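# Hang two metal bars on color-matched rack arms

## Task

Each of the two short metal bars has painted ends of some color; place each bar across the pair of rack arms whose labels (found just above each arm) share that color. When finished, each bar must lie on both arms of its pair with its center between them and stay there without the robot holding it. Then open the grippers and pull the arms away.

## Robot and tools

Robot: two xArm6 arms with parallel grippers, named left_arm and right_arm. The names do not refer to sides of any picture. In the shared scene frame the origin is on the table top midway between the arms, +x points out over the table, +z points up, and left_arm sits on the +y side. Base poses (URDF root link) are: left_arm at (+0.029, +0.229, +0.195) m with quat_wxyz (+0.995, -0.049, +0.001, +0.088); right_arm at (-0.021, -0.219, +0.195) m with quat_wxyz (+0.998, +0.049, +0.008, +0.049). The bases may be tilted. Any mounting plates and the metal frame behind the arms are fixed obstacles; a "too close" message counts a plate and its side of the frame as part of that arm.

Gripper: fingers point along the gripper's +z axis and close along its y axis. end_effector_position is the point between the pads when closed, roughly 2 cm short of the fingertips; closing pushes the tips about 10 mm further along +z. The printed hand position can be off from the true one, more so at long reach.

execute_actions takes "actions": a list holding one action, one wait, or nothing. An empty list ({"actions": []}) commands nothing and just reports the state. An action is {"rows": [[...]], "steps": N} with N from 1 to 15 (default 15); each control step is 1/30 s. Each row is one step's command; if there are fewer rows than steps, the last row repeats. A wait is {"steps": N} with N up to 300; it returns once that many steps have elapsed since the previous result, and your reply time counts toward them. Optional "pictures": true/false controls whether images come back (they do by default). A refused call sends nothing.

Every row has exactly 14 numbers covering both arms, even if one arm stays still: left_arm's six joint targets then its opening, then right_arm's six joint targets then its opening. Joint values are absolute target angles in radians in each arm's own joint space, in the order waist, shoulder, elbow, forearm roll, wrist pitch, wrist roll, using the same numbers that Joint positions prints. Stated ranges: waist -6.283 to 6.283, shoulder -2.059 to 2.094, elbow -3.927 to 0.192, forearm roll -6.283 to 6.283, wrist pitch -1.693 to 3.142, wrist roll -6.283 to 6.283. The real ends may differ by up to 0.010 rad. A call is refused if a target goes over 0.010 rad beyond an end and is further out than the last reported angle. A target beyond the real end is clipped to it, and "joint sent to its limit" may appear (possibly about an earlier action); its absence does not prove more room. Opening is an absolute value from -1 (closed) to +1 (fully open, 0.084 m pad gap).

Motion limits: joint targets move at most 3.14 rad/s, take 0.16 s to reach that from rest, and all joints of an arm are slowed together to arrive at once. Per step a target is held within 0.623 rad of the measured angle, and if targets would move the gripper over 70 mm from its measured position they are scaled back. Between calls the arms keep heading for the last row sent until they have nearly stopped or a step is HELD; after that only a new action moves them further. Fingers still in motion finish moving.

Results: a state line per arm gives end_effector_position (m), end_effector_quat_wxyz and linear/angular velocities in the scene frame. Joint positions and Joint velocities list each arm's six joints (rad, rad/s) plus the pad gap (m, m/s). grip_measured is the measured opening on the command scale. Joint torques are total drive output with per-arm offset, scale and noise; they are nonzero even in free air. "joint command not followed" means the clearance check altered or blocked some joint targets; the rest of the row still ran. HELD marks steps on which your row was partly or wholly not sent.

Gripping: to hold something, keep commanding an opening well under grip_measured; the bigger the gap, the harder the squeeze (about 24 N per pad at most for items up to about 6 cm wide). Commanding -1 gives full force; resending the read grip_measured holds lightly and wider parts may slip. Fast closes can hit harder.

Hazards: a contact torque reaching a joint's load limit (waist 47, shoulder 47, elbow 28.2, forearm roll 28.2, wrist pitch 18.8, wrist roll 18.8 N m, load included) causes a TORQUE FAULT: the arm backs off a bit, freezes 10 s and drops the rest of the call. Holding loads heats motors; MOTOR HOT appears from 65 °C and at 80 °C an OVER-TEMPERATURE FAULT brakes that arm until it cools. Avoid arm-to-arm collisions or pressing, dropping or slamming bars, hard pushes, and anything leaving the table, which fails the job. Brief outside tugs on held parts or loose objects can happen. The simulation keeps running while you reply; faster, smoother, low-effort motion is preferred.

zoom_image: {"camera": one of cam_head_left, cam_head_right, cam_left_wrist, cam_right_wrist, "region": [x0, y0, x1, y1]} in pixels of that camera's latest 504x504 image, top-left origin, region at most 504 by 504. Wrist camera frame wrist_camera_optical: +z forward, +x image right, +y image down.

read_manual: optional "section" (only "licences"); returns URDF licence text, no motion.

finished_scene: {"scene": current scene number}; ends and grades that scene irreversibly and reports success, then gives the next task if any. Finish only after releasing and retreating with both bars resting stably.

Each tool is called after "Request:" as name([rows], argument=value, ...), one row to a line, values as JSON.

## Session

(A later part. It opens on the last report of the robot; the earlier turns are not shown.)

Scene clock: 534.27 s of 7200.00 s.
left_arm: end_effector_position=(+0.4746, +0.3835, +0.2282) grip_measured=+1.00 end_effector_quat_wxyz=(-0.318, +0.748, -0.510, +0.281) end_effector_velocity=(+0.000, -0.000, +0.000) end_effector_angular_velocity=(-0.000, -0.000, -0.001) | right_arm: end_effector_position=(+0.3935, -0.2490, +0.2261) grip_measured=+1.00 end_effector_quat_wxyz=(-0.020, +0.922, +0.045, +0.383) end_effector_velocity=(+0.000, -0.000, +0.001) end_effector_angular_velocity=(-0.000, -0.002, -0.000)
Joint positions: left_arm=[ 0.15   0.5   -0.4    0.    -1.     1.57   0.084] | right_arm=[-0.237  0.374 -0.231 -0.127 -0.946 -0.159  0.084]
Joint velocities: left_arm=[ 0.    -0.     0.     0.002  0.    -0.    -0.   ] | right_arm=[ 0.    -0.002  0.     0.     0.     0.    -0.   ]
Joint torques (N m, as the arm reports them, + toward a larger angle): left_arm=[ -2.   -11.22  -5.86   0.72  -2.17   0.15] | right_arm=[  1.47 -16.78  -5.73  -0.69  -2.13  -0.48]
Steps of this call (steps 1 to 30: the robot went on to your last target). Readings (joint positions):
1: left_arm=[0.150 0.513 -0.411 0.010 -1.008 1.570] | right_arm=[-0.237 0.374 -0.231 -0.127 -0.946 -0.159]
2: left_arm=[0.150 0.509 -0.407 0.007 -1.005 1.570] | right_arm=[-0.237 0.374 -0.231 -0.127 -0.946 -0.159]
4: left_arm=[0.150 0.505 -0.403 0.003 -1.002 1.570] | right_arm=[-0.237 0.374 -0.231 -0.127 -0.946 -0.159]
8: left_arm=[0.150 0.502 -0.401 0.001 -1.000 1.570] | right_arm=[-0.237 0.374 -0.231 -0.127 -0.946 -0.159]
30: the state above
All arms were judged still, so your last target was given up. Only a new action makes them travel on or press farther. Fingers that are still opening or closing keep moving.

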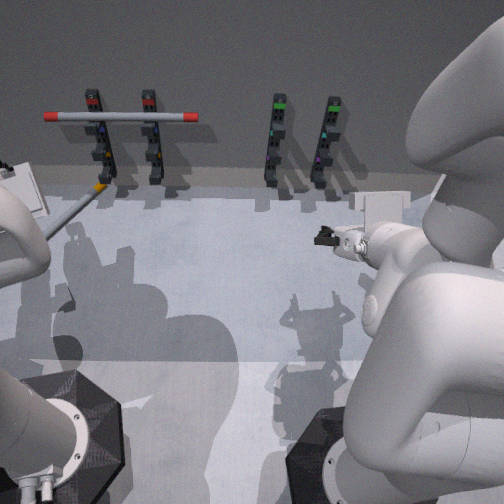

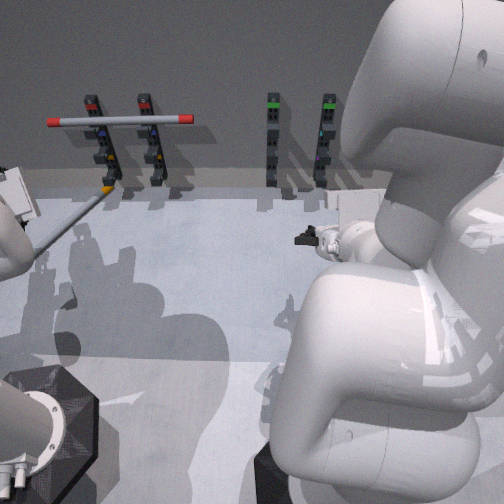

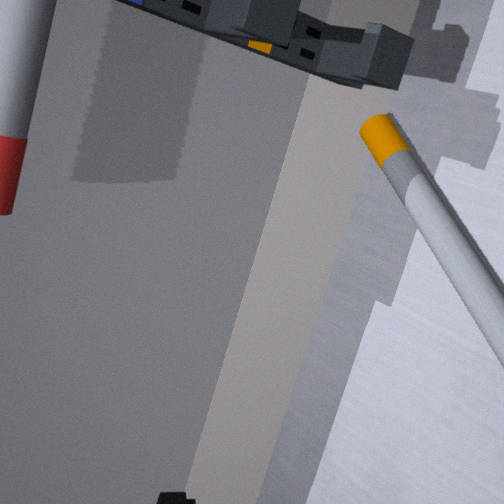

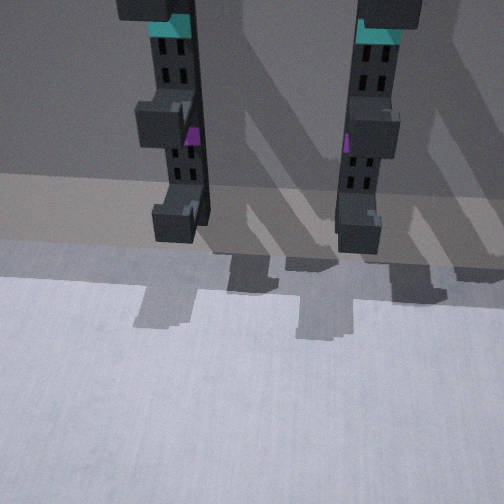

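Request:
execute_actions([
  {"rows":[[-0.06,0.85,-1.25,0.0,0.4,0.8,1,-0.237,0.374,-0.231,-0.127,-0.946,-0.159,1]],"steps":15},
], pictures=false)

Request:
execute_actions([
  {"steps":30},
])

Scene clock: 552.60 s of 7200.00 s.
left_arm: end_effector_position=(+0.5942, +0.3374, +0.1563) grip_measured=+1.00 end_effector_quat_wxyz=(-0.155, +0.857, -0.404, +0.278) end_effector_velocity=(+0.234, -0.130, -0.168) end_effector_angular_velocity=(-0.814, +0.785, +0.498) | right_arm: end_effector_position=(+0.3935, -0.2490, +0.2261) grip_measured=+1.00 end_effector_quat_wxyz=(-0.020, +0.922, +0.045, +0.383) end_effector_velocity=(-0.000, -0.000, -0.000) end_effector_angular_velocity=(+0.000, +0.000, -0.000)
Joint positions: left_arm=[ 0.019  0.718 -0.889 -0.    -0.485  1.11   0.084] | right_arm=[-0.237  0.374 -0.231 -0.127 -0.946 -0.159  0.084]
Joint velocities: left_arm=[-0.272  0.451 -1.253 -0.002  1.679 -1.07   0.   ] | right_arm=[-0.  0.  0. -0.  0.  0. -0.]
Joint torques (N m, as the arm reports them, + toward a larger angle): left_arm=[ -2.53 -16.84 -10.54   0.26  -1.38  -0.16] | right_arm=[  1.51 -17.62  -5.45   0.17  -2.09  -0.76]
Steps of this call (steps 1 to 90: nothing new was sent; then 14.83 s passed at rest; steps 91 to 105: all 15 steps of this action). Readings (joint positions):
91: left_arm=[0.150 0.500 -0.400 -0.000 -1.000 1.570] | right_arm=[-0.237 0.374 -0.231 -0.127 -0.946 -0.159]
92: left_arm=[0.149 0.502 -0.404 -0.000 -0.995 1.565] | right_arm=[-0.237 0.374 -0.231 -0.127 -0.946 -0.159]
94: left_arm=[0.134 0.527 -0.449 -0.000 -0.948 1.517] | right_arm=[-0.237 0.374 -0.231 -0.127 -0.946 -0.159]
98: left_arm=[0.084 0.610 -0.606 0.000 -0.793 1.363] | right_arm=[-0.237 0.374 -0.231 -0.127 -0.946 -0.159]
105: the state above

Scene clock: 553.60 s of 7200.00 s.
left_arm: end_effector_position=(+0.5562, +0.2782, +0.0704) grip_measured=+1.00 end_effector_quat_wxyz=(+0.045, +0.941, -0.335, +0.019) end_effector_velocity=(-0.000, +0.001, -0.000) end_effector_angular_velocity=(-0.000, +0.001, +0.002) | right_arm: end_effector_position=(+0.3935, -0.2490, +0.2261) grip_measured=+1.00 end_effector_quat_wxyz=(-0.020, +0.922, +0.045, +0.383) end_effector_velocity=(-0.000, -0.000, -0.000) end_effector_angular_velocity=(+0.000, +0.001, -0.000)
Joint positions: left_arm=[-0.06   0.85  -1.25   0.     0.4    0.8    0.084] | right_arm=[-0.237  0.374 -0.231 -0.127 -0.946 -0.159  0.084]
Joint velocities: left_arm=[ 0.002  0.    -0.    -0.001  0.001 -0.    -0.   ] | right_arm=[-0.    -0.     0.001  0.     0.     0.     0.   ]
Joint torques (N m, as the arm reports them, + toward a larger angle): left_arm=[ -1.5  -19.37 -12.63   0.93  -0.88   0.2 ] | right_arm=[  1.34 -16.65  -5.    -0.44  -1.89  -0.82]
Steps of this call (steps 1 to 30: the robot went on to your last target). Readings (joint positions):
1: left_arm=[0.010 0.733 -0.931 -0.000 -0.425 1.074] | right_arm=[-0.237 0.374 -0.231 -0.127 -0.946 -0.159]
2: left_arm=[0.001 0.749 -0.974 -0.000 -0.359 1.038] | right_arm=[-0.237 0.374 -0.231 -0.127 -0.946 -0.159]
4: left_arm=[-0.018 0.780 -1.059 0.000 -0.206 0.965] | right_arm=[-0.237 0.374 -0.231 -0.127 -0.946 -0.159]
8: left_arm=[-0.045 0.825 -1.185 -0.001 0.132 0.855] | right_arm=[-0.237 0.374 -0.231 -0.127 -0.946 -0.159]
30: the state above

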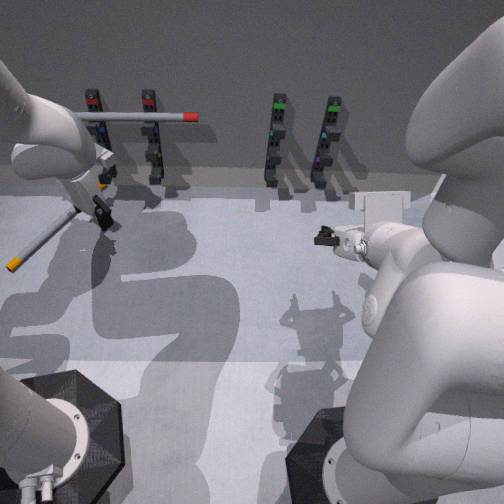

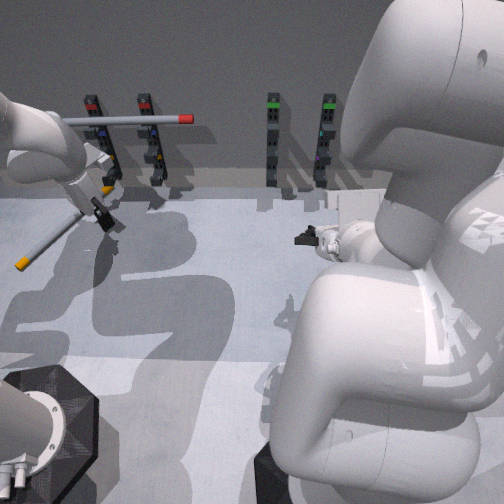

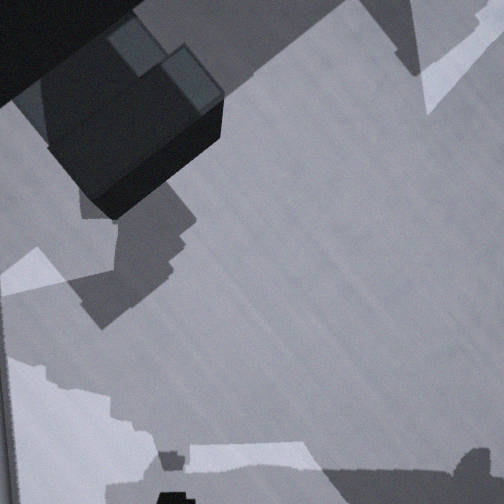

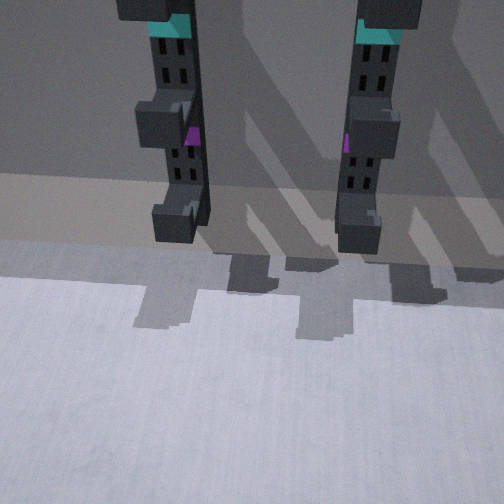

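Request:
execute_actions([
  {"rows":[[0.05,0.88,-1.2,0.0,0.34,1.04,1,-0.237,0.374,-0.231,-0.127,-0.946,-0.159,1]],"steps":15},
])

Scene clock: 563.10 s of 7200.00 s.
left_arm: end_effector_position=(+0.5240, +0.3271, +0.0416) grip_measured=+1.00 end_effector_quat_wxyz=(+0.049, +0.917, -0.395, +0.015) end_effector_velocity=(+0.001, +0.004, +0.001) end_effector_angular_velocity=(+0.001, -0.009, -0.019) | right_arm: end_effector_position=(+0.3935, -0.2490, +0.2261) grip_measured=+1.00 end_effector_quat_wxyz=(-0.020, +0.922, +0.045, +0.383) end_effector_velocity=(+0.000, -0.000, +0.000) end_effector_angular_velocity=(-0.000, -0.001, -0.000)
Joint positions: left_arm=[ 0.049  0.879 -1.201  0.     0.34   1.038  0.084] | right_arm=[-0.237  0.374 -0.231 -0.127 -0.946 -0.159  0.084]
Joint velocities: left_arm=[ 0.007 -0.002  0.002  0.001 -0.007  0.026 -0.   ] | right_arm=[ 0.    -0.001 -0.     0.     0.     0.     0.   ]
Joint torques (N m, as the arm reports them, + toward a larger angle): left_arm=[ -2.62 -17.6  -11.15   0.59  -1.2    0.36] | right_arm=[  1.15 -16.88  -5.13  -0.4   -2.    -0.69]
Steps of this call (steps 1 to 15: the robot went on to your last target; steps 16 to 90: nothing new was sent; then 6.00 s passed at rest; steps 91 to 105: all 15 steps of this action). Readings (joint positions):
91: left_arm=[-0.060 0.850 -1.250 0.000 0.400 0.800] | right_arm=[-0.237 0.374 -0.231 -0.127 -0.946 -0.159]
92: left_arm=[-0.059 0.850 -1.249 0.000 0.399 0.805] | right_arm=[-0.237 0.374 -0.231 -0.127 -0.946 -0.159]
94: left_arm=[-0.040 0.854 -1.241 0.000 0.386 0.855] | right_arm=[-0.237 0.374 -0.231 -0.127 -0.946 -0.159]
98: left_arm=[0.034 0.876 -1.207 -0.000 0.352 0.995] | right_arm=[-0.237 0.374 -0.231 -0.127 -0.946 -0.159]
105: the state above

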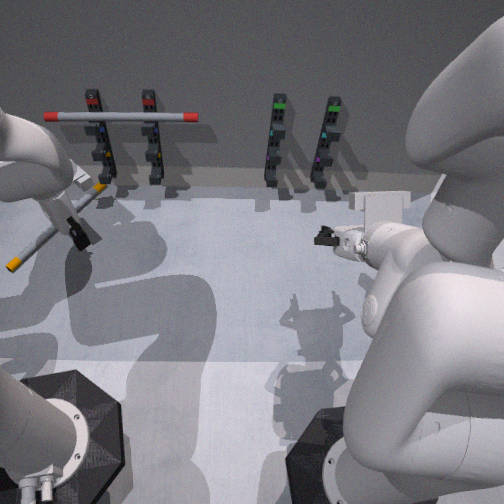

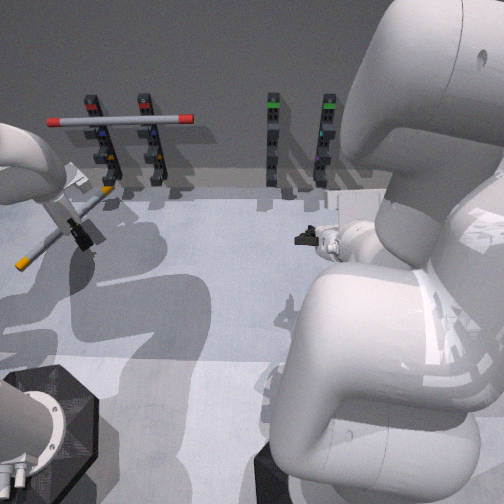

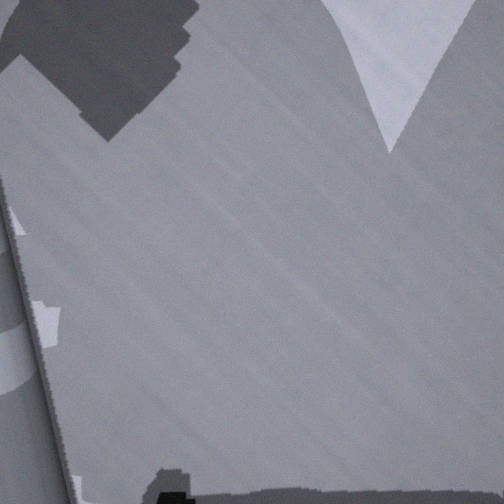

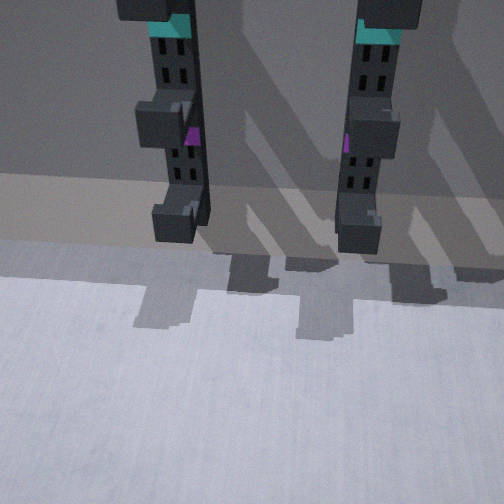

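Seems straddling. Descend slightly and close.

Request:
execute_actions([
  {"rows":[[0.05,0.92,-1.21,0.0,0.31,1.04,1,-0.237,0.374,-0.231,-0.127,-0.946,-0.159,1]],"steps":10},
], pictures=false)

Request:
execute_actions([
  {"rows":[[0.05,0.92,-1.21,0.0,0.31,1.04,-1,-0.237,0.374,-0.231,-0.127,-0.946,-0.159,1]],"steps":15},
], pictures=false)

Request:
execute_actions([
  {"rows":[[0.05,0.92,-1.21,0.0,0.31,1.04,-1,-0.237,0.374,-0.231,-0.127,-0.946,-0.159,1]],"steps":15},
], pictures=false)

Scene clock: 574.00 s of 7200.00 s.
left_arm: end_effector_position=(+0.5186, +0.3249, +0.0254) grip_measured=+1.00 end_effector_quat_wxyz=(+0.051, +0.917, -0.395, +0.013) end_effector_velocity=(+0.018, +0.004, +0.005) end_effector_angular_velocity=(+0.010, -0.044, +0.003) | right_arm: end_effector_position=(+0.3935, -0.2490, +0.2261) grip_measured=+1.00 end_effector_quat_wxyz=(-0.020, +0.922, +0.045, +0.383) end_effector_velocity=(+0.000, -0.000, -0.000) end_effector_angular_velocity=(+0.000, +0.000, +0.000)
Joint positions: left_arm=[ 0.05   0.919 -1.209  0.     0.312  1.04   0.084] | right_arm=[-0.237  0.374 -0.231 -0.127 -0.946 -0.159  0.084]
Joint velocities: left_arm=[-0.002  0.005 -0.025  0.    -0.026 -0.     0.   ] | right_arm=[-0.  0. -0. -0. -0. -0.  0.]
Joint torques (N m, as the arm reports them, + toward a larger angle): left_arm=[ -2.8  -19.03 -11.07   0.42  -1.06   0.61] | right_arm=[  0.5  -17.09  -5.53  -0.56  -1.98  -0.51]
Steps of this call (steps 1 to 15: the robot went on to your last target; steps 16 to 90: nothing new was sent; then 7.57 s passed at rest; steps 91 to 100: all 10 steps of this action). Readings (joint positions):
91: left_arm=[0.050 0.880 -1.200 -0.000 0.340 1.040] | right_arm=[-0.237 0.374 -0.231 -0.127 -0.946 -0.159]
92: left_arm=[0.050 0.883 -1.201 -0.000 0.337 1.040] | right_arm=[-0.237 0.374 -0.231 -0.127 -0.946 -0.159]
94: left_arm=[0.050 0.897 -1.206 -0.000 0.325 1.040] | right_arm=[-0.237 0.374 -0.231 -0.127 -0.946 -0.159]
98: left_arm=[0.050 0.917 -1.207 0.000 0.314 1.040] | right_arm=[-0.237 0.374 -0.231 -0.127 -0.946 -0.159]
100: the state above

Scene clock: 574.50 s of 7200.00 s.
left_arm: end_effector_position=(+0.5194, +0.3251, +0.0254) grip_measured=-1.00 end_effector_quat_wxyz=(+0.050, +0.917, -0.395, +0.014) end_effector_velocity=(-0.000, -0.000, -0.000) end_effector_angular_velocity=(+0.000, +0.000, -0.001) | right_arm: end_effector_position=(+0.3935, -0.2490, +0.2261) grip_measured=+1.00 end_effector_quat_wxyz=(-0.020, +0.922, +0.045, +0.383) end_effector_velocity=(+0.000, -0.000, +0.001) end_effector_angular_velocity=(-0.000, -0.001, -0.001)
Joint positions: left_arm=[ 0.05  0.92 -1.21 -0.    0.31  1.04  0.  ] | right_arm=[-0.237  0.374 -0.231 -0.127 -0.946 -0.159  0.084]
Joint velocities: left_arm=[ 0.     0.     0.     0.001  0.    -0.     0.   ] | right_arm=[ 0.    -0.001 -0.     0.     0.     0.     0.   ]
Joint torques (N m, as the arm reports them, + toward a larger angle): left_arm=[ -3.24 -18.46 -11.     0.3   -1.08   0.19] | right_arm=[  1.1  -16.66  -4.78  -0.19  -1.9   -0.79]
Steps of this call (steps 1 to 15: all 15 steps of this action). Readings (joint positions):
1: left_arm=[0.050 0.919 -1.209 0.000 0.311 1.040] | right_arm=[-0.237 0.374 -0.231 -0.127 -0.946 -0.159]
2: left_arm=[0.050 0.919 -1.210 -0.000 0.311 1.040] | right_arm=[-0.237 0.374 -0.231 -0.127 -0.946 -0.159]
4: left_arm=[0.050 0.919 -1.210 -0.000 0.310 1.040] | right_arm=[-0.237 0.374 -0.231 -0.127 -0.946 -0.159]
8: left_arm=[0.050 0.920 -1.210 -0.000 0.310 1.040] | right_arm=[-0.237 0.374 -0.231 -0.127 -0.946 -0.159]
15: the state above

Scene clock: 575.00 s of 7200.00 s.
left_arm: end_effector_position=(+0.5193, +0.3251, +0.0253) grip_measured=-1.00 end_effector_quat_wxyz=(+0.050, +0.917, -0.395, +0.014) end_effector_velocity=(+0.000, +0.000, +0.000) end_effector_angular_velocity=(-0.000, -0.000, +0.001) | right_arm: end_effector_position=(+0.3935, -0.2490, +0.2261) grip_measured=+1.00 end_effector_quat_wxyz=(-0.020, +0.922, +0.045, +0.383) end_effector_velocity=(-0.000, +0.000, -0.001) end_effector_angular_velocity=(+0.000, +0.002, +0.001)
Joint positions: left_arm=[ 0.05  0.92 -1.21  0.    0.31  1.04  0.  ] | right_arm=[-0.237  0.374 -0.231 -0.127 -0.946 -0.159  0.084]
Joint velocities: left_arm=[ 0.    -0.    -0.    -0.001 -0.    -0.     0.   ] | right_arm=[-0.     0.002 -0.    -0.001 -0.     0.    -0.   ]
Joint torques (N m, as the arm reports them, + toward a larger angle): left_arm=[ -1.96 -19.82 -10.84   0.16  -1.07   0.49] | right_arm=[  1.1  -17.34  -5.45  -0.73  -2.02  -0.69]
Steps of this call (steps 1 to 15: all 15 steps of this action). Readings (joint positions):
1: left_arm=[0.050 0.920 -1.210 -0.000 0.310 1.040] | right_arm=[-0.237 0.374 -0.231 -0.127 -0.946 -0.159]
2: left_arm=[0.050 0.920 -1.210 -0.000 0.310 1.040] | right_arm=[-0.237 0.374 -0.231 -0.127 -0.946 -0.159]
4: left_arm=[0.050 0.920 -1.210 -0.000 0.310 1.040] | right_arm=[-0.237 0.374 -0.231 -0.127 -0.946 -0.159]
8: left_arm=[0.050 0.920 -1.210 0.000 0.310 1.040] | right_arm=[-0.237 0.374 -0.231 -0.127 -0.946 -0.159]
15: the state above

Request:
execute_actions([
  {"rows":[[0.1,0.88,-1.3,0.0,0.44,1.09,1,-0.237,0.374,-0.231,-0.127,-0.946,-0.159,1]],"steps":15},
])

Scene clock: 583.70 s of 7200.00 s.
left_arm: end_effector_position=(+0.5429, +0.3607, +0.0558) grip_measured=+1.00 end_effector_quat_wxyz=(+0.051, +0.917, -0.396, +0.013) end_effector_velocity=(+0.006, +0.004, +0.005) end_effector_angular_velocity=(+0.002, -0.008, -0.001) | right_arm: end_effector_position=(+0.3935, -0.2490, +0.2261) grip_measured=+1.00 end_effector_quat_wxyz=(-0.020, +0.922, +0.045, +0.383) end_effector_velocity=(+0.000, -0.000, +0.000) end_effector_angular_velocity=(-0.000, -0.001, +0.000)
Joint positions: left_arm=[ 0.099  0.882 -1.298  0.     0.439  1.09   0.084] | right_arm=[-0.237  0.374 -0.231 -0.127 -0.946 -0.159  0.084]
Joint velocities: left_arm=[ 0.003 -0.004 -0.014 -0.001  0.01   0.005  0.001] | right_arm=[-0.    -0.001 -0.    -0.     0.     0.     0.   ]
Joint torques (N m, as the arm reports them, + toward a larger angle): left_arm=[ -2.7  -21.54 -13.02   0.76  -1.13   0.39] | right_arm=[  0.61 -16.73  -5.89  -0.7   -2.12  -0.69]
Steps of this call (steps 1 to 15: the robot went on to your last target; steps 16 to 90: nothing new was sent; then 5.20 s passed at rest; steps 91 to 105: all 15 steps of this action). Readings (joint positions):
91: left_arm=[0.050 0.920 -1.210 0.000 0.310 1.040] | right_arm=[-0.237 0.374 -0.231 -0.127 -0.946 -0.159]
92: left_arm=[0.051 0.919 -1.212 0.000 0.315 1.042] | right_arm=[-0.237 0.374 -0.231 -0.127 -0.946 -0.159]
94: left_arm=[0.065 0.911 -1.236 0.000 0.356 1.057] | right_arm=[-0.237 0.374 -0.231 -0.127 -0.946 -0.159]
98: left_arm=[0.095 0.881 -1.293 -0.000 0.420 1.083] | right_arm=[-0.237 0.374 -0.231 -0.127 -0.946 -0.159]
105: the state above

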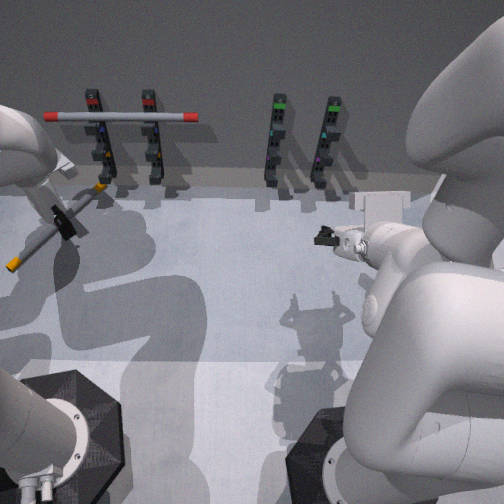

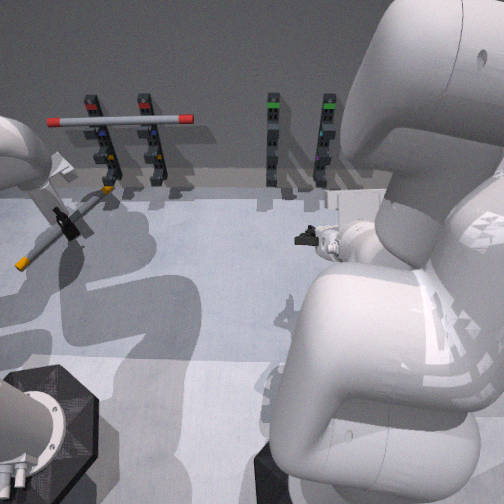

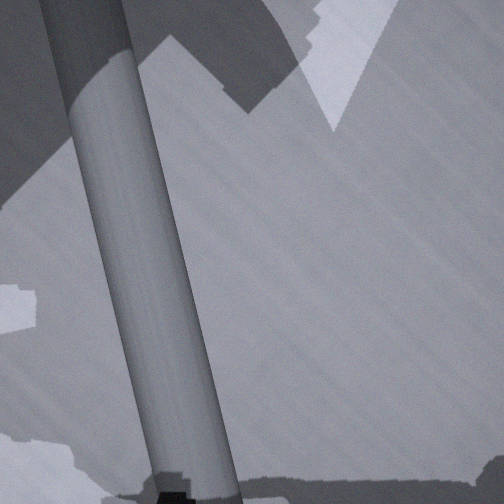

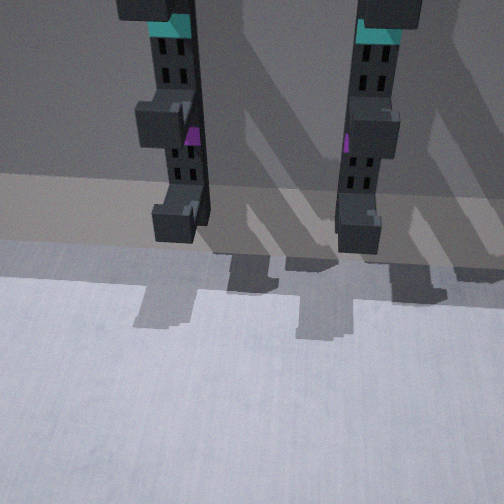

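Good; descend and close.

Request:
execute_actions([
  {"rows":[[0.1,0.95,-1.32,0.0,0.39,1.09,1,-0.237,0.374,-0.231,-0.127,-0.946,-0.159,1]],"steps":12},
], pictures=false)

Request:
execute_actions([
  {"rows":[[0.1,0.95,-1.32,0.0,0.39,1.09,-1,-0.237,0.374,-0.231,-0.127,-0.946,-0.159,1]],"steps":15},
], pictures=false)

Request:
execute_actions([
  {"rows":[[0.1,0.95,-1.32,0.0,0.39,1.09,-1,-0.237,0.374,-0.231,-0.127,-0.946,-0.159,1]],"steps":15},
], pictures=false)

Scene clock: 593.20 s of 7200.00 s.
left_arm: end_effector_position=(+0.5436, +0.3597, +0.0335) grip_measured=+1.00 end_effector_quat_wxyz=(+0.047, +0.918, -0.394, +0.018) end_effector_velocity=(+0.000, +0.000, -0.004) end_effector_angular_velocity=(+0.001, -0.004, +0.002) | right_arm: end_effector_position=(+0.3935, -0.2490, +0.2261) grip_measured=+1.00 end_effector_quat_wxyz=(-0.020, +0.922, +0.045, +0.383) end_effector_velocity=(+0.000, -0.000, +0.001) end_effector_angular_velocity=(-0.000, -0.002, +0.000)
Joint positions: left_arm=[ 0.101  0.943 -1.322 -0.     0.39   1.09   0.084] | right_arm=[-0.237  0.374 -0.231 -0.127 -0.946 -0.159  0.084]
Joint velocities: left_arm=[ 0.001  0.012 -0.004  0.    -0.011 -0.     0.   ] | right_arm=[ 0.    -0.001 -0.    -0.    -0.     0.     0.   ]
Joint torques (N m, as the arm reports them, + toward a larger angle): left_arm=[ -6.74 -10.11  -6.27   0.3    0.13   0.7 ] | right_arm=[  1.6  -15.79  -5.49  -0.16  -2.2   -0.68]
Steps of this call (steps 1 to 15: the robot went on to your last target; steps 16 to 90: nothing new was sent; then 6.10 s passed at rest; steps 91 to 102: all 12 steps of this action). Readings (joint positions):
91: left_arm=[0.100 0.880 -1.300 -0.000 0.440 1.090] | right_arm=[-0.237 0.374 -0.231 -0.127 -0.946 -0.159]
92: left_arm=[0.100 0.883 -1.302 -0.000 0.437 1.090] | right_arm=[-0.237 0.374 -0.231 -0.127 -0.946 -0.159]
94: left_arm=[0.100 0.906 -1.312 -0.000 0.418 1.090] | right_arm=[-0.237 0.374 -0.231 -0.127 -0.946 -0.159]
98: left_arm=[0.101 0.939 -1.320 0.000 0.395 1.090] | right_arm=[-0.237 0.374 -0.231 -0.127 -0.946 -0.159]
102: the state above

Scene clock: 593.70 s of 7200.00 s.
left_arm: end_effector_position=(+0.5496, +0.3587, +0.0410) grip_measured=-0.58 end_effector_quat_wxyz=(+0.043, +0.916, -0.397, +0.023) end_effector_velocity=(-0.033, -0.057, -0.043) end_effector_angular_velocity=(-0.029, +0.088, -0.085) | right_arm: end_effector_position=(+0.3935, -0.2490, +0.2261) grip_measured=+1.00 end_effector_quat_wxyz=(-0.020, +0.922, +0.045, +0.383) end_effector_velocity=(+0.000, -0.000, +0.000) end_effector_angular_velocity=(-0.000, -0.000, -0.000)
Joint positions: left_arm=[ 0.095  0.929 -1.322 -0.     0.39   1.091  0.019] | right_arm=[-0.237  0.374 -0.231 -0.127 -0.946 -0.159  0.084]
Joint velocities: left_arm=[-0.078  0.074  0.031 -0.008 -0.005  0.006 -0.22 ] | right_arm=[ 0.    -0.001  0.     0.    -0.     0.     0.   ]
Joint torques (N m, as the arm reports them, + toward a larger angle): left_arm=[ 6.32 -3.9   0.63  0.76  1.97  0.21] | right_arm=[  1.27 -16.82  -5.75  -0.19  -2.    -0.89]
Steps of this call (steps 1 to 15: all 15 steps of this action). Readings (joint positions):
1: left_arm=[0.101 0.943 -1.323 0.000 0.389 1.090] | right_arm=[-0.237 0.374 -0.231 -0.127 -0.946 -0.159]
2: left_arm=[0.102 0.942 -1.324 0.000 0.388 1.089] | right_arm=[-0.237 0.374 -0.231 -0.127 -0.946 -0.159]
4: left_arm=[0.103 0.941 -1.326 0.000 0.387 1.089] | right_arm=[-0.237 0.374 -0.231 -0.127 -0.946 -0.159]
8: left_arm=[0.103 0.934 -1.325 0.000 0.388 1.090] | right_arm=[-0.237 0.374 -0.231 -0.127 -0.946 -0.159]
15: the state above

Scene clock: 594.20 s of 7200.00 s.
left_arm: end_effector_position=(+0.5389, +0.3572, +0.0287) grip_measured=-1.00 end_effector_quat_wxyz=(+0.051, +0.917, -0.395, +0.014) end_effector_velocity=(+0.004, +0.000, +0.003) end_effector_angular_velocity=(+0.003, -0.009, -0.002) | right_arm: end_effector_position=(+0.3935, -0.2490, +0.2261) grip_measured=+1.00 end_effector_quat_wxyz=(-0.020, +0.922, +0.045, +0.383) end_effector_velocity=(-0.000, +0.000, -0.000) end_effector_angular_velocity=(+0.000, +0.000, -0.000)
Joint positions: left_arm=[ 0.1    0.951 -1.319 -0.     0.39   1.09   0.   ] | right_arm=[-0.237  0.374 -0.231 -0.127 -0.946 -0.159  0.084]
Joint velocities: left_arm=[-0.002 -0.002 -0.005  0.    -0.002 -0.     0.   ] | right_arm=[ 0.  0. -0.  0.  0.  0.  0.]
Joint torques (N m, as the arm reports them, + toward a larger angle): left_arm=[ -3.04 -19.64 -12.25   0.33  -0.84   0.88] | right_arm=[  1.36 -16.53  -5.79  -0.26  -1.86  -0.49]
Steps of this call (steps 1 to 15: all 15 steps of this action). Readings (joint positions):
1: left_arm=[0.093 0.932 -1.320 -0.000 0.391 1.091] | right_arm=[-0.237 0.374 -0.231 -0.127 -0.946 -0.159]
2: left_arm=[0.094 0.940 -1.315 -0.000 0.393 1.091] | right_arm=[-0.237 0.374 -0.231 -0.127 -0.946 -0.159]
4: left_arm=[0.098 0.953 -1.307 -0.000 0.395 1.090] | right_arm=[-0.237 0.374 -0.231 -0.127 -0.946 -0.159]
8: left_arm=[0.100 0.952 -1.315 -0.000 0.392 1.090] | right_arm=[-0.237 0.374 -0.231 -0.127 -0.946 -0.159]
15: the state above

Request:
execute_actions([
  {"rows":[[0.1,0.86,-1.3,0.0,0.44,1.09,1,-0.237,0.374,-0.231,-0.127,-0.946,-0.159,1]],"steps":15},
])

Scene clock: 597.87 s of 7200.00 s.
left_arm: end_effector_position=(+0.5506, +0.3644, +0.0665) grip_measured=+1.00 end_effector_quat_wxyz=(+0.045, +0.917, -0.395, +0.021) end_effector_velocity=(+0.006, +0.003, +0.007) end_effector_angular_velocity=(+0.004, -0.014, +0.001) | right_arm: end_effector_position=(+0.3935, -0.2490, +0.2261) grip_measured=+1.00 end_effector_quat_wxyz=(-0.020, +0.922, +0.045, +0.383) end_effector_velocity=(-0.000, +0.000, +0.000) end_effector_angular_velocity=(-0.000, -0.001, +0.000)
Joint positions: left_arm=[ 0.1    0.862 -1.299  0.     0.44   1.09   0.084] | right_arm=[-0.237  0.374 -0.231 -0.127 -0.946 -0.159  0.084]
Joint velocities: left_arm=[ 0.001 -0.01  -0.006  0.001  0.002 -0.     0.001] | right_arm=[-0.    -0.001  0.001 -0.    -0.    -0.     0.   ]
Joint torques (N m, as the arm reports them, + toward a larger angle): left_arm=[ -2.91 -19.47 -13.88   0.23  -1.12   0.32] | right_arm=[  1.7  -16.97  -5.39  -0.44  -1.91  -0.68]
Steps of this call (steps 1 to 15: the robot went on to your last target; steps 16 to 90: nothing new was sent; then 0.17 s passed at rest; steps 91 to 105: all 15 steps of this action). Readings (joint positions):
91: left_arm=[0.100 0.950 -1.320 -0.000 0.390 1.090] | right_arm=[-0.237 0.374 -0.231 -0.127 -0.946 -0.159]
92: left_arm=[0.100 0.947 -1.319 0.000 0.393 1.090] | right_arm=[-0.237 0.374 -0.231 -0.127 -0.946 -0.159]
94: left_arm=[0.100 0.920 -1.308 0.000 0.411 1.090] | right_arm=[-0.237 0.374 -0.231 -0.127 -0.946 -0.159]
98: left_arm=[0.100 0.866 -1.307 -0.000 0.432 1.090] | right_arm=[-0.237 0.374 -0.231 -0.127 -0.946 -0.159]
105: the state above

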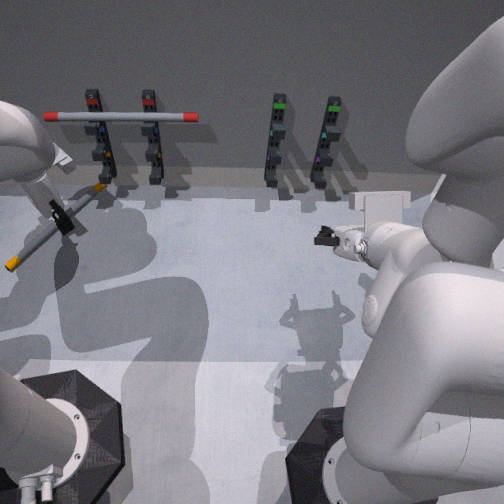

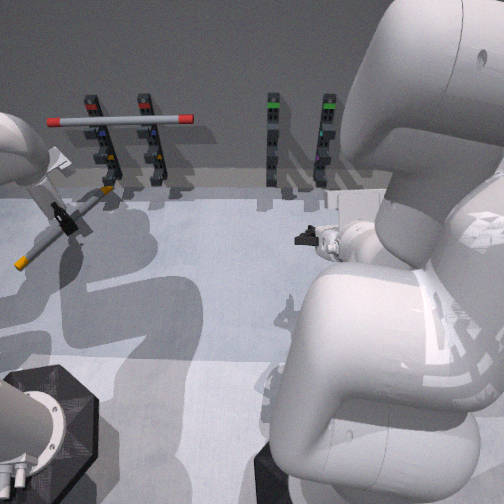

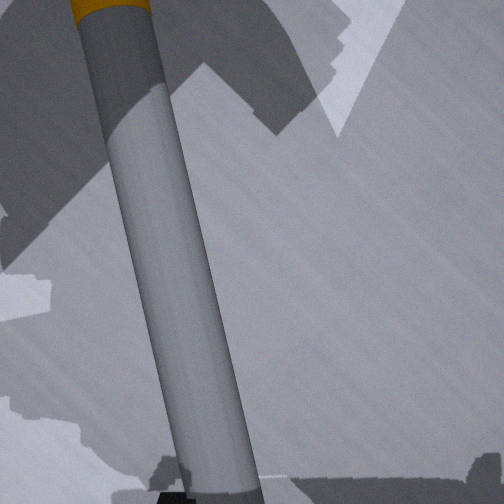

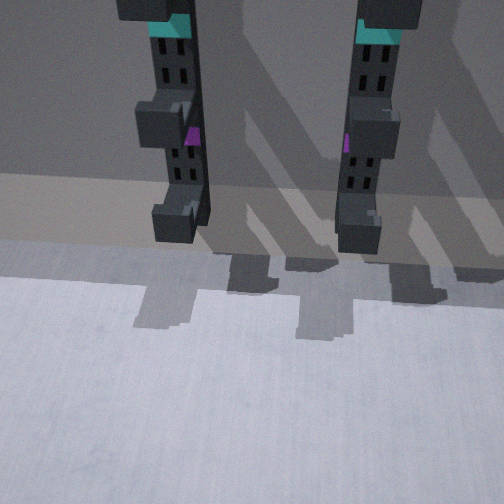

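Request:
execute_actions([
  {"rows":[[0.14,0.9,-1.42,0.0,0.52,1.13,1,-0.237,0.374,-0.231,-0.127,-0.946,-0.159,1]],"steps":15},
])

Scene clock: 602.53 s of 7200.00 s.
left_arm: end_effector_position=(+0.5706, +0.3941, +0.0725) grip_measured=+1.00 end_effector_quat_wxyz=(+0.044, +0.917, -0.395, +0.022) end_effector_velocity=(+0.003, +0.003, +0.002) end_effector_angular_velocity=(+0.001, -0.004, -0.000) | right_arm: end_effector_position=(+0.3935, -0.2490, +0.2261) grip_measured=+1.00 end_effector_quat_wxyz=(-0.020, +0.922, +0.045, +0.383) end_effector_velocity=(+0.000, -0.000, +0.000) end_effector_angular_velocity=(-0.000, -0.001, -0.001)
Joint positions: left_arm=[ 0.139  0.9   -1.418  0.     0.52   1.13   0.084] | right_arm=[-0.237  0.374 -0.231 -0.127 -0.946 -0.159  0.084]
Joint velocities: left_arm=[ 0.003  0.002 -0.013 -0.     0.007  0.004  0.   ] | right_arm=[-0.    -0.001  0.     0.     0.     0.     0.   ]
Joint torques (N m, as the arm reports them, + toward a larger angle): left_arm=[ -3.28 -20.84 -13.99   0.51  -0.92   0.65] | right_arm=[  1.45 -17.1   -5.47  -0.52  -2.03  -0.64]
Steps of this call (steps 1 to 15: the robot went on to your last target; steps 16 to 90: nothing new was sent; then 1.17 s passed at rest; steps 91 to 105: all 15 steps of this action). Readings (joint positions):
91: left_arm=[0.100 0.860 -1.300 0.000 0.440 1.090] | right_arm=[-0.237 0.374 -0.231 -0.127 -0.946 -0.159]
92: left_arm=[0.101 0.861 -1.304 0.000 0.444 1.092] | right_arm=[-0.237 0.374 -0.231 -0.127 -0.946 -0.159]
94: left_arm=[0.112 0.875 -1.340 0.000 0.469 1.104] | right_arm=[-0.237 0.374 -0.231 -0.127 -0.946 -0.159]
98: left_arm=[0.136 0.894 -1.406 -0.000 0.508 1.124] | right_arm=[-0.237 0.374 -0.231 -0.127 -0.946 -0.159]
105: the state above

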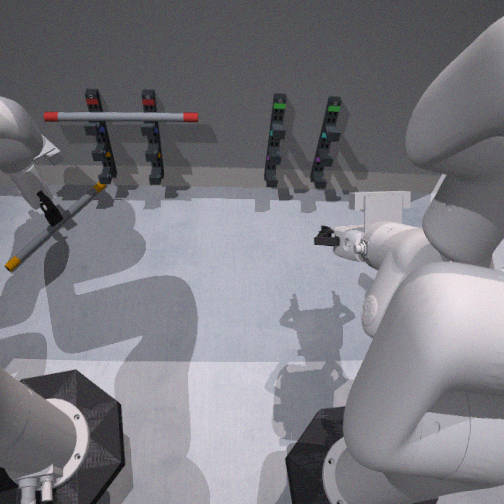

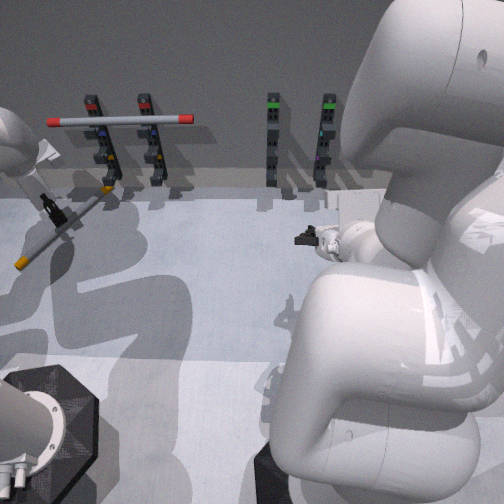

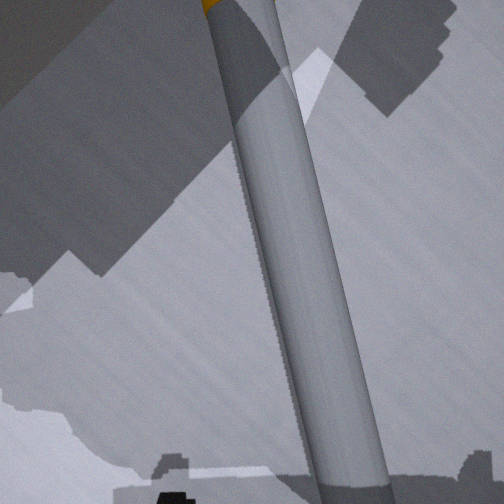

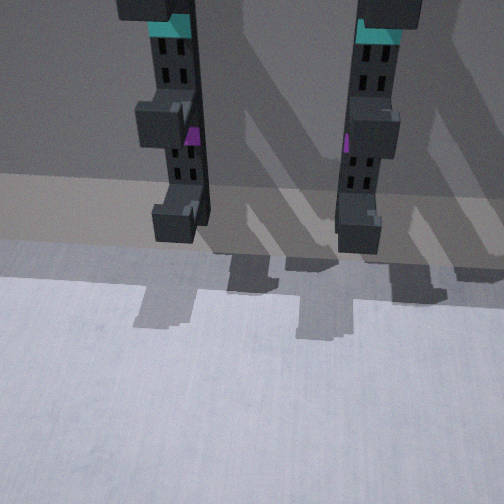

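Bar now between fingers.

Request:
execute_actions([
  {"rows":[[0.14,0.99,-1.44,0.0,0.45,1.13,1,-0.237,0.374,-0.231,-0.127,-0.946,-0.159,1]],"steps":12},
], pictures=false)

Request:
execute_actions([
  {"rows":[[0.14,0.99,-1.44,0.0,0.45,1.13,-1,-0.237,0.374,-0.231,-0.127,-0.946,-0.159,1]],"steps":15},
], pictures=false)

Request:
execute_actions([
  {"rows":[[0.14,0.99,-1.44,0.0,0.45,1.13,-1,-0.237,0.374,-0.231,-0.127,-0.946,-0.159,1]],"steps":15},
], pictures=false)

Scene clock: 611.07 s of 7200.00 s.
left_arm: end_effector_position=(+0.5642, +0.3885, +0.0345) grip_measured=+1.00 end_effector_quat_wxyz=(+0.044, +0.917, -0.395, +0.022) end_effector_velocity=(+0.037, +0.015, +0.025) end_effector_angular_velocity=(+0.030, -0.090, +0.010) | right_arm: end_effector_position=(+0.3935, -0.2490, +0.2261) grip_measured=+1.00 end_effector_quat_wxyz=(-0.020, +0.922, +0.045, +0.383) end_effector_velocity=(+0.000, +0.000, +0.000) end_effector_angular_velocity=(+0.000, -0.001, +0.001)
Joint positions: left_arm=[ 0.14   0.988 -1.44  -0.     0.452  1.13   0.084] | right_arm=[-0.237  0.374 -0.231 -0.127 -0.946 -0.159  0.084]
Joint velocities: left_arm=[ 0.001 -0.019 -0.044  0.    -0.032 -0.     0.   ] | right_arm=[ 0.    -0.001 -0.    -0.001  0.    -0.    -0.   ]
Joint torques (N m, as the arm reports them, + toward a larger angle): left_arm=[ -3.07 -20.41 -12.19   0.76  -0.7    0.52] | right_arm=[  1.78 -17.24  -5.37  -0.78  -1.89  -0.55]
Steps of this call (steps 1 to 15: the robot went on to your last target; steps 16 to 90: nothing new was sent; then 5.13 s passed at rest; steps 91 to 102: all 12 steps of this action). Readings (joint positions):
91: left_arm=[0.140 0.900 -1.420 -0.000 0.520 1.130] | right_arm=[-0.237 0.374 -0.231 -0.127 -0.946 -0.159]
92: left_arm=[0.140 0.903 -1.421 -0.000 0.516 1.130] | right_arm=[-0.237 0.374 -0.231 -0.127 -0.946 -0.159]
94: left_arm=[0.140 0.930 -1.432 -0.000 0.491 1.130] | right_arm=[-0.237 0.374 -0.231 -0.127 -0.946 -0.159]
98: left_arm=[0.140 0.984 -1.433 0.000 0.460 1.130] | right_arm=[-0.237 0.374 -0.231 -0.127 -0.946 -0.159]
102: the state above

Scene clock: 611.57 s of 7200.00 s.
left_arm: end_effector_position=(+0.5649, +0.3887, +0.0345) grip_measured=-0.58 end_effector_quat_wxyz=(+0.043, +0.917, -0.395, +0.023) end_effector_velocity=(-0.001, +0.001, -0.001) end_effector_angular_velocity=(-0.000, +0.001, +0.001) | right_arm: end_effector_position=(+0.3935, -0.2490, +0.2261) grip_measured=+1.00 end_effector_quat_wxyz=(-0.020, +0.922, +0.045, +0.383) end_effector_velocity=(-0.000, +0.000, -0.000) end_effector_angular_velocity=(-0.000, +0.000, +0.000)
Joint positions: left_arm=[ 0.14   0.989 -1.441 -0.     0.45   1.13   0.019] | right_arm=[-0.237  0.374 -0.231 -0.127 -0.946 -0.159  0.084]
Joint velocities: left_arm=[ 0.002  0.001  0.     0.001 -0.    -0.     0.   ] | right_arm=[ 0.  0.  0.  0. -0. -0.  0.]
Joint torques (N m, as the arm reports them, + toward a larger angle): left_arm=[ -2.29 -19.12 -11.99   0.51  -1.04   0.8 ] | right_arm=[  1.29 -16.54  -5.75  -0.56  -2.03  -0.59]
Steps of this call (steps 1 to 15: all 15 steps of this action). Readings (joint positions):
1: left_arm=[0.140 0.988 -1.441 -0.000 0.451 1.130] | right_arm=[-0.237 0.374 -0.231 -0.127 -0.946 -0.159]
2: left_arm=[0.140 0.988 -1.441 -0.000 0.450 1.130] | right_arm=[-0.237 0.374 -0.231 -0.127 -0.946 -0.159]
4: left_arm=[0.140 0.988 -1.441 -0.000 0.450 1.130] | right_arm=[-0.237 0.374 -0.231 -0.127 -0.946 -0.159]
8: left_arm=[0.140 0.990 -1.440 0.000 0.450 1.130] | right_arm=[-0.237 0.374 -0.231 -0.127 -0.946 -0.159]
15: the state above

Scene clock: 612.07 s of 7200.00 s.
left_arm: end_effector_position=(+0.5647, +0.3887, +0.0344) grip_measured=-0.58 end_effector_quat_wxyz=(+0.044, +0.917, -0.395, +0.023) end_effector_velocity=(-0.000, -0.000, -0.000) end_effector_angular_velocity=(+0.000, +0.000, -0.000) | right_arm: end_effector_position=(+0.3935, -0.2490, +0.2261) grip_measured=+1.00 end_effector_quat_wxyz=(-0.020, +0.922, +0.045, +0.383) end_effector_velocity=(-0.000, +0.000, -0.000) end_effector_angular_velocity=(+0.000, +0.001, +0.000)
Joint positions: left_arm=[ 0.14   0.989 -1.44  -0.     0.45   1.13   0.019] | right_arm=[-0.237  0.374 -0.231 -0.127 -0.946 -0.159  0.084]
Joint velocities: left_arm=[-0.  0.  0.  0. -0. -0.  0.] | right_arm=[ 0.     0.001  0.001  0.     0.     0.    -0.   ]
Joint torques (N m, as the arm reports them, + toward a larger angle): left_arm=[ -2.54 -17.64 -11.06   0.29  -0.39   0.35] | right_arm=[  0.7  -17.1   -5.99  -0.64  -2.14  -0.46]
Steps of this call (steps 1 to 15: all 15 steps of this action). Readings (joint positions):
1: left_arm=[0.140 0.989 -1.441 -0.000 0.450 1.130] | right_arm=[-0.237 0.374 -0.231 -0.127 -0.946 -0.159]
2: left_arm=[0.140 0.989 -1.441 -0.000 0.450 1.130] | right_arm=[-0.237 0.374 -0.231 -0.127 -0.946 -0.159]
4: left_arm=[0.140 0.989 -1.441 -0.000 0.450 1.130] | right_arm=[-0.237 0.374 -0.231 -0.127 -0.946 -0.159]
8: left_arm=[0.140 0.989 -1.441 -0.000 0.450 1.130] | right_arm=[-0.237 0.374 -0.231 -0.127 -0.946 -0.159]
15: the state above

Request:
execute_actions([
  {"rows":[[0.14,0.85,-1.3,0.0,0.45,1.13,-1,-0.237,0.374,-0.231,-0.127,-0.946,-0.159,1]],"steps":15},
], pictures=false)

Request:
execute_actions([
  {"rows":[[-0.33,0.8,-1.15,0.0,0.35,1.41,-1,-0.237,0.374,-0.231,-0.127,-0.946,-0.159,1]],"steps":15},
], pictures=false)

Request:
execute_actions([
  {"steps":20},
])

Scene clock: 624.53 s of 7200.00 s.
left_arm: end_effector_position=(+0.5454, +0.3858, +0.0685) grip_measured=-0.58 end_effector_quat_wxyz=(+0.045, +0.917, -0.395, +0.021) end_effector_velocity=(-0.000, +0.000, +0.004) end_effector_angular_velocity=(+0.002, -0.004, -0.002) | right_arm: end_effector_position=(+0.3935, -0.2490, +0.2261) grip_measured=+1.00 end_effector_quat_wxyz=(-0.020, +0.922, +0.045, +0.383) end_effector_velocity=(-0.001, +0.000, -0.001) end_effector_angular_velocity=(+0.000, +0.002, +0.000)
Joint positions: left_arm=[ 0.14   0.853 -1.3    0.     0.45   1.13   0.019] | right_arm=[-0.237  0.374 -0.231 -0.127 -0.946 -0.159  0.084]
Joint velocities: left_arm=[-0.001 -0.011  0.009  0.002 -0.002  0.    -0.   ] | right_arm=[-0.     0.001  0.001 -0.     0.    -0.    -0.   ]
Joint torques (N m, as the arm reports them, + toward a larger angle): left_arm=[ -3.03 -19.98 -14.04   0.72  -1.24   0.23] | right_arm=[  1.83 -17.02  -5.36  -0.32  -2.    -0.88]
Steps of this call (steps 1 to 15: the robot went on to your last target; steps 16 to 90: nothing new was sent; then 8.97 s passed at rest; steps 91 to 105: all 15 steps of this action). Readings (joint positions):
91: left_arm=[0.140 0.990 -1.440 -0.000 0.450 1.130] | right_arm=[-0.237 0.374 -0.231 -0.127 -0.946 -0.159]
92: left_arm=[0.140 0.987 -1.436 -0.000 0.450 1.130] | right_arm=[-0.237 0.374 -0.231 -0.127 -0.946 -0.159]
94: left_arm=[0.140 0.954 -1.388 0.000 0.452 1.130] | right_arm=[-0.237 0.374 -0.231 -0.127 -0.946 -0.159]
98: left_arm=[0.140 0.870 -1.318 0.000 0.451 1.130] | right_arm=[-0.237 0.374 -0.231 -0.127 -0.946 -0.159]
105: the state above

Scene clock: 625.03 s of 7200.00 s.
left_arm: end_effector_position=(+0.5503, +0.2238, +0.0803) grip_measured=-0.58 end_effector_quat_wxyz=(+0.038, +0.796, -0.604, +0.032) end_effector_velocity=(-0.050, -0.368, +0.026) end_effector_angular_velocity=(+0.006, -0.113, -1.121) | right_arm: end_effector_position=(+0.3935, -0.2490, +0.2261) grip_measured=+1.00 end_effector_quat_wxyz=(-0.020, +0.922, +0.045, +0.383) end_effector_velocity=(+0.000, -0.000, +0.000) end_effector_angular_velocity=(-0.000, -0.000, -0.000)
Joint positions: left_arm=[-0.164  0.819 -1.203  0.     0.386  1.311  0.019] | right_arm=[-0.237  0.374 -0.231 -0.127 -0.946 -0.159  0.084]
Joint velocities: left_arm=[-0.706 -0.079  0.227 -0.001 -0.15   0.421 -0.   ] | right_arm=[-0. -0. -0.  0.  0.  0. -0.]
Joint torques (N m, as the arm reports them, + toward a larger angle): left_arm=[ -2.94 -19.05 -12.88   0.74  -1.01   0.43] | right_arm=[  1.02 -17.54  -5.33  -0.74  -1.84  -0.69]
Steps of this call (steps 1 to 15: all 15 steps of this action). Readings (joint positions):
1: left_arm=[0.140 0.853 -1.300 0.000 0.450 1.130] | right_arm=[-0.237 0.374 -0.231 -0.127 -0.946 -0.159]
2: left_arm=[0.137 0.852 -1.299 -0.000 0.449 1.133] | right_arm=[-0.237 0.374 -0.231 -0.127 -0.946 -0.159]
4: left_arm=[0.102 0.847 -1.287 -0.000 0.440 1.157] | right_arm=[-0.237 0.374 -0.231 -0.127 -0.946 -0.159]
8: left_arm=[-0.000 0.837 -1.255 0.000 0.420 1.213] | right_arm=[-0.237 0.374 -0.231 -0.127 -0.946 -0.159]
15: the state above

Scene clock: 625.70 s of 7200.00 s.
left_arm: end_effector_position=(+0.5317, +0.1403, +0.0863) grip_measured=-0.58 end_effector_quat_wxyz=(-0.033, -0.709, +0.703, -0.037) end_effector_velocity=(-0.001, -0.002, -0.000) end_effector_angular_velocity=(+0.000, +0.000, -0.005) | right_arm: end_effector_position=(+0.3935, -0.2490, +0.2261) grip_measured=+1.00 end_effector_quat_wxyz=(-0.020, +0.922, +0.045, +0.383) end_effector_velocity=(-0.000, -0.000, +0.000) end_effector_angular_velocity=(-0.000, -0.000, -0.000)
Joint positions: left_arm=[-0.329  0.8   -1.15  -0.     0.35   1.41   0.019] | right_arm=[-0.237  0.374 -0.231 -0.127 -0.946 -0.159  0.084]
Joint velocities: left_arm=[-0.005  0.     0.001 -0.    -0.     0.001 -0.   ] | right_arm=[-0.    -0.001  0.001 -0.    -0.    -0.    -0.   ]
Joint torques (N m, as the arm reports them, + toward a larger angle): left_arm=[ -1.58 -19.48 -12.8    0.78  -1.01   0.18] | right_arm=[  1.07 -16.28  -5.75  -0.34  -1.97  -0.23]
Steps of this call (steps 1 to 20: the robot went on to your last target). Readings (joint positions):
1: left_arm=[-0.188 0.816 -1.196 0.000 0.380 1.325] | right_arm=[-0.237 0.374 -0.231 -0.127 -0.946 -0.159]
2: left_arm=[-0.211 0.813 -1.188 0.000 0.375 1.339] | right_arm=[-0.237 0.374 -0.231 -0.127 -0.946 -0.159]
4: left_arm=[-0.259 0.808 -1.173 0.000 0.365 1.367] | right_arm=[-0.237 0.374 -0.231 -0.127 -0.946 -0.159]
8: left_arm=[-0.317 0.802 -1.154 0.000 0.354 1.400] | right_arm=[-0.237 0.374 -0.231 -0.127 -0.946 -0.159]
20: the state above

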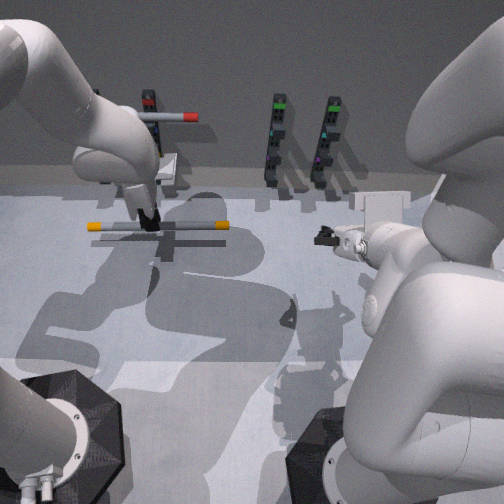

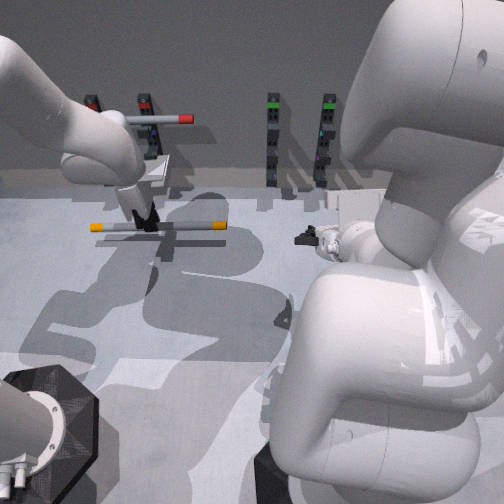

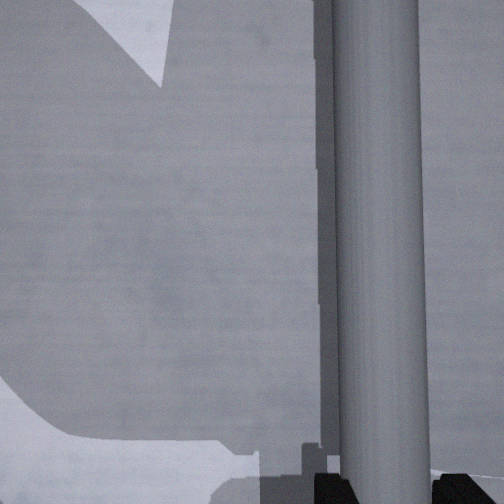

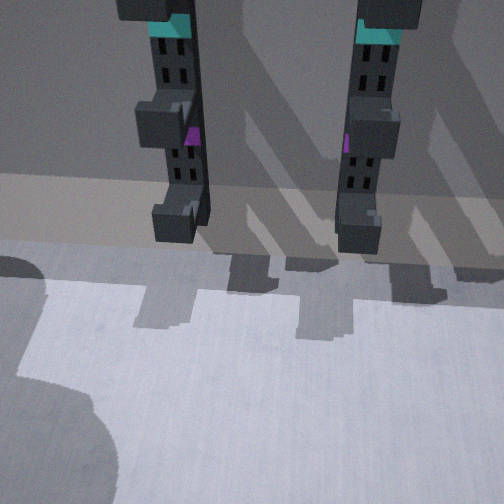

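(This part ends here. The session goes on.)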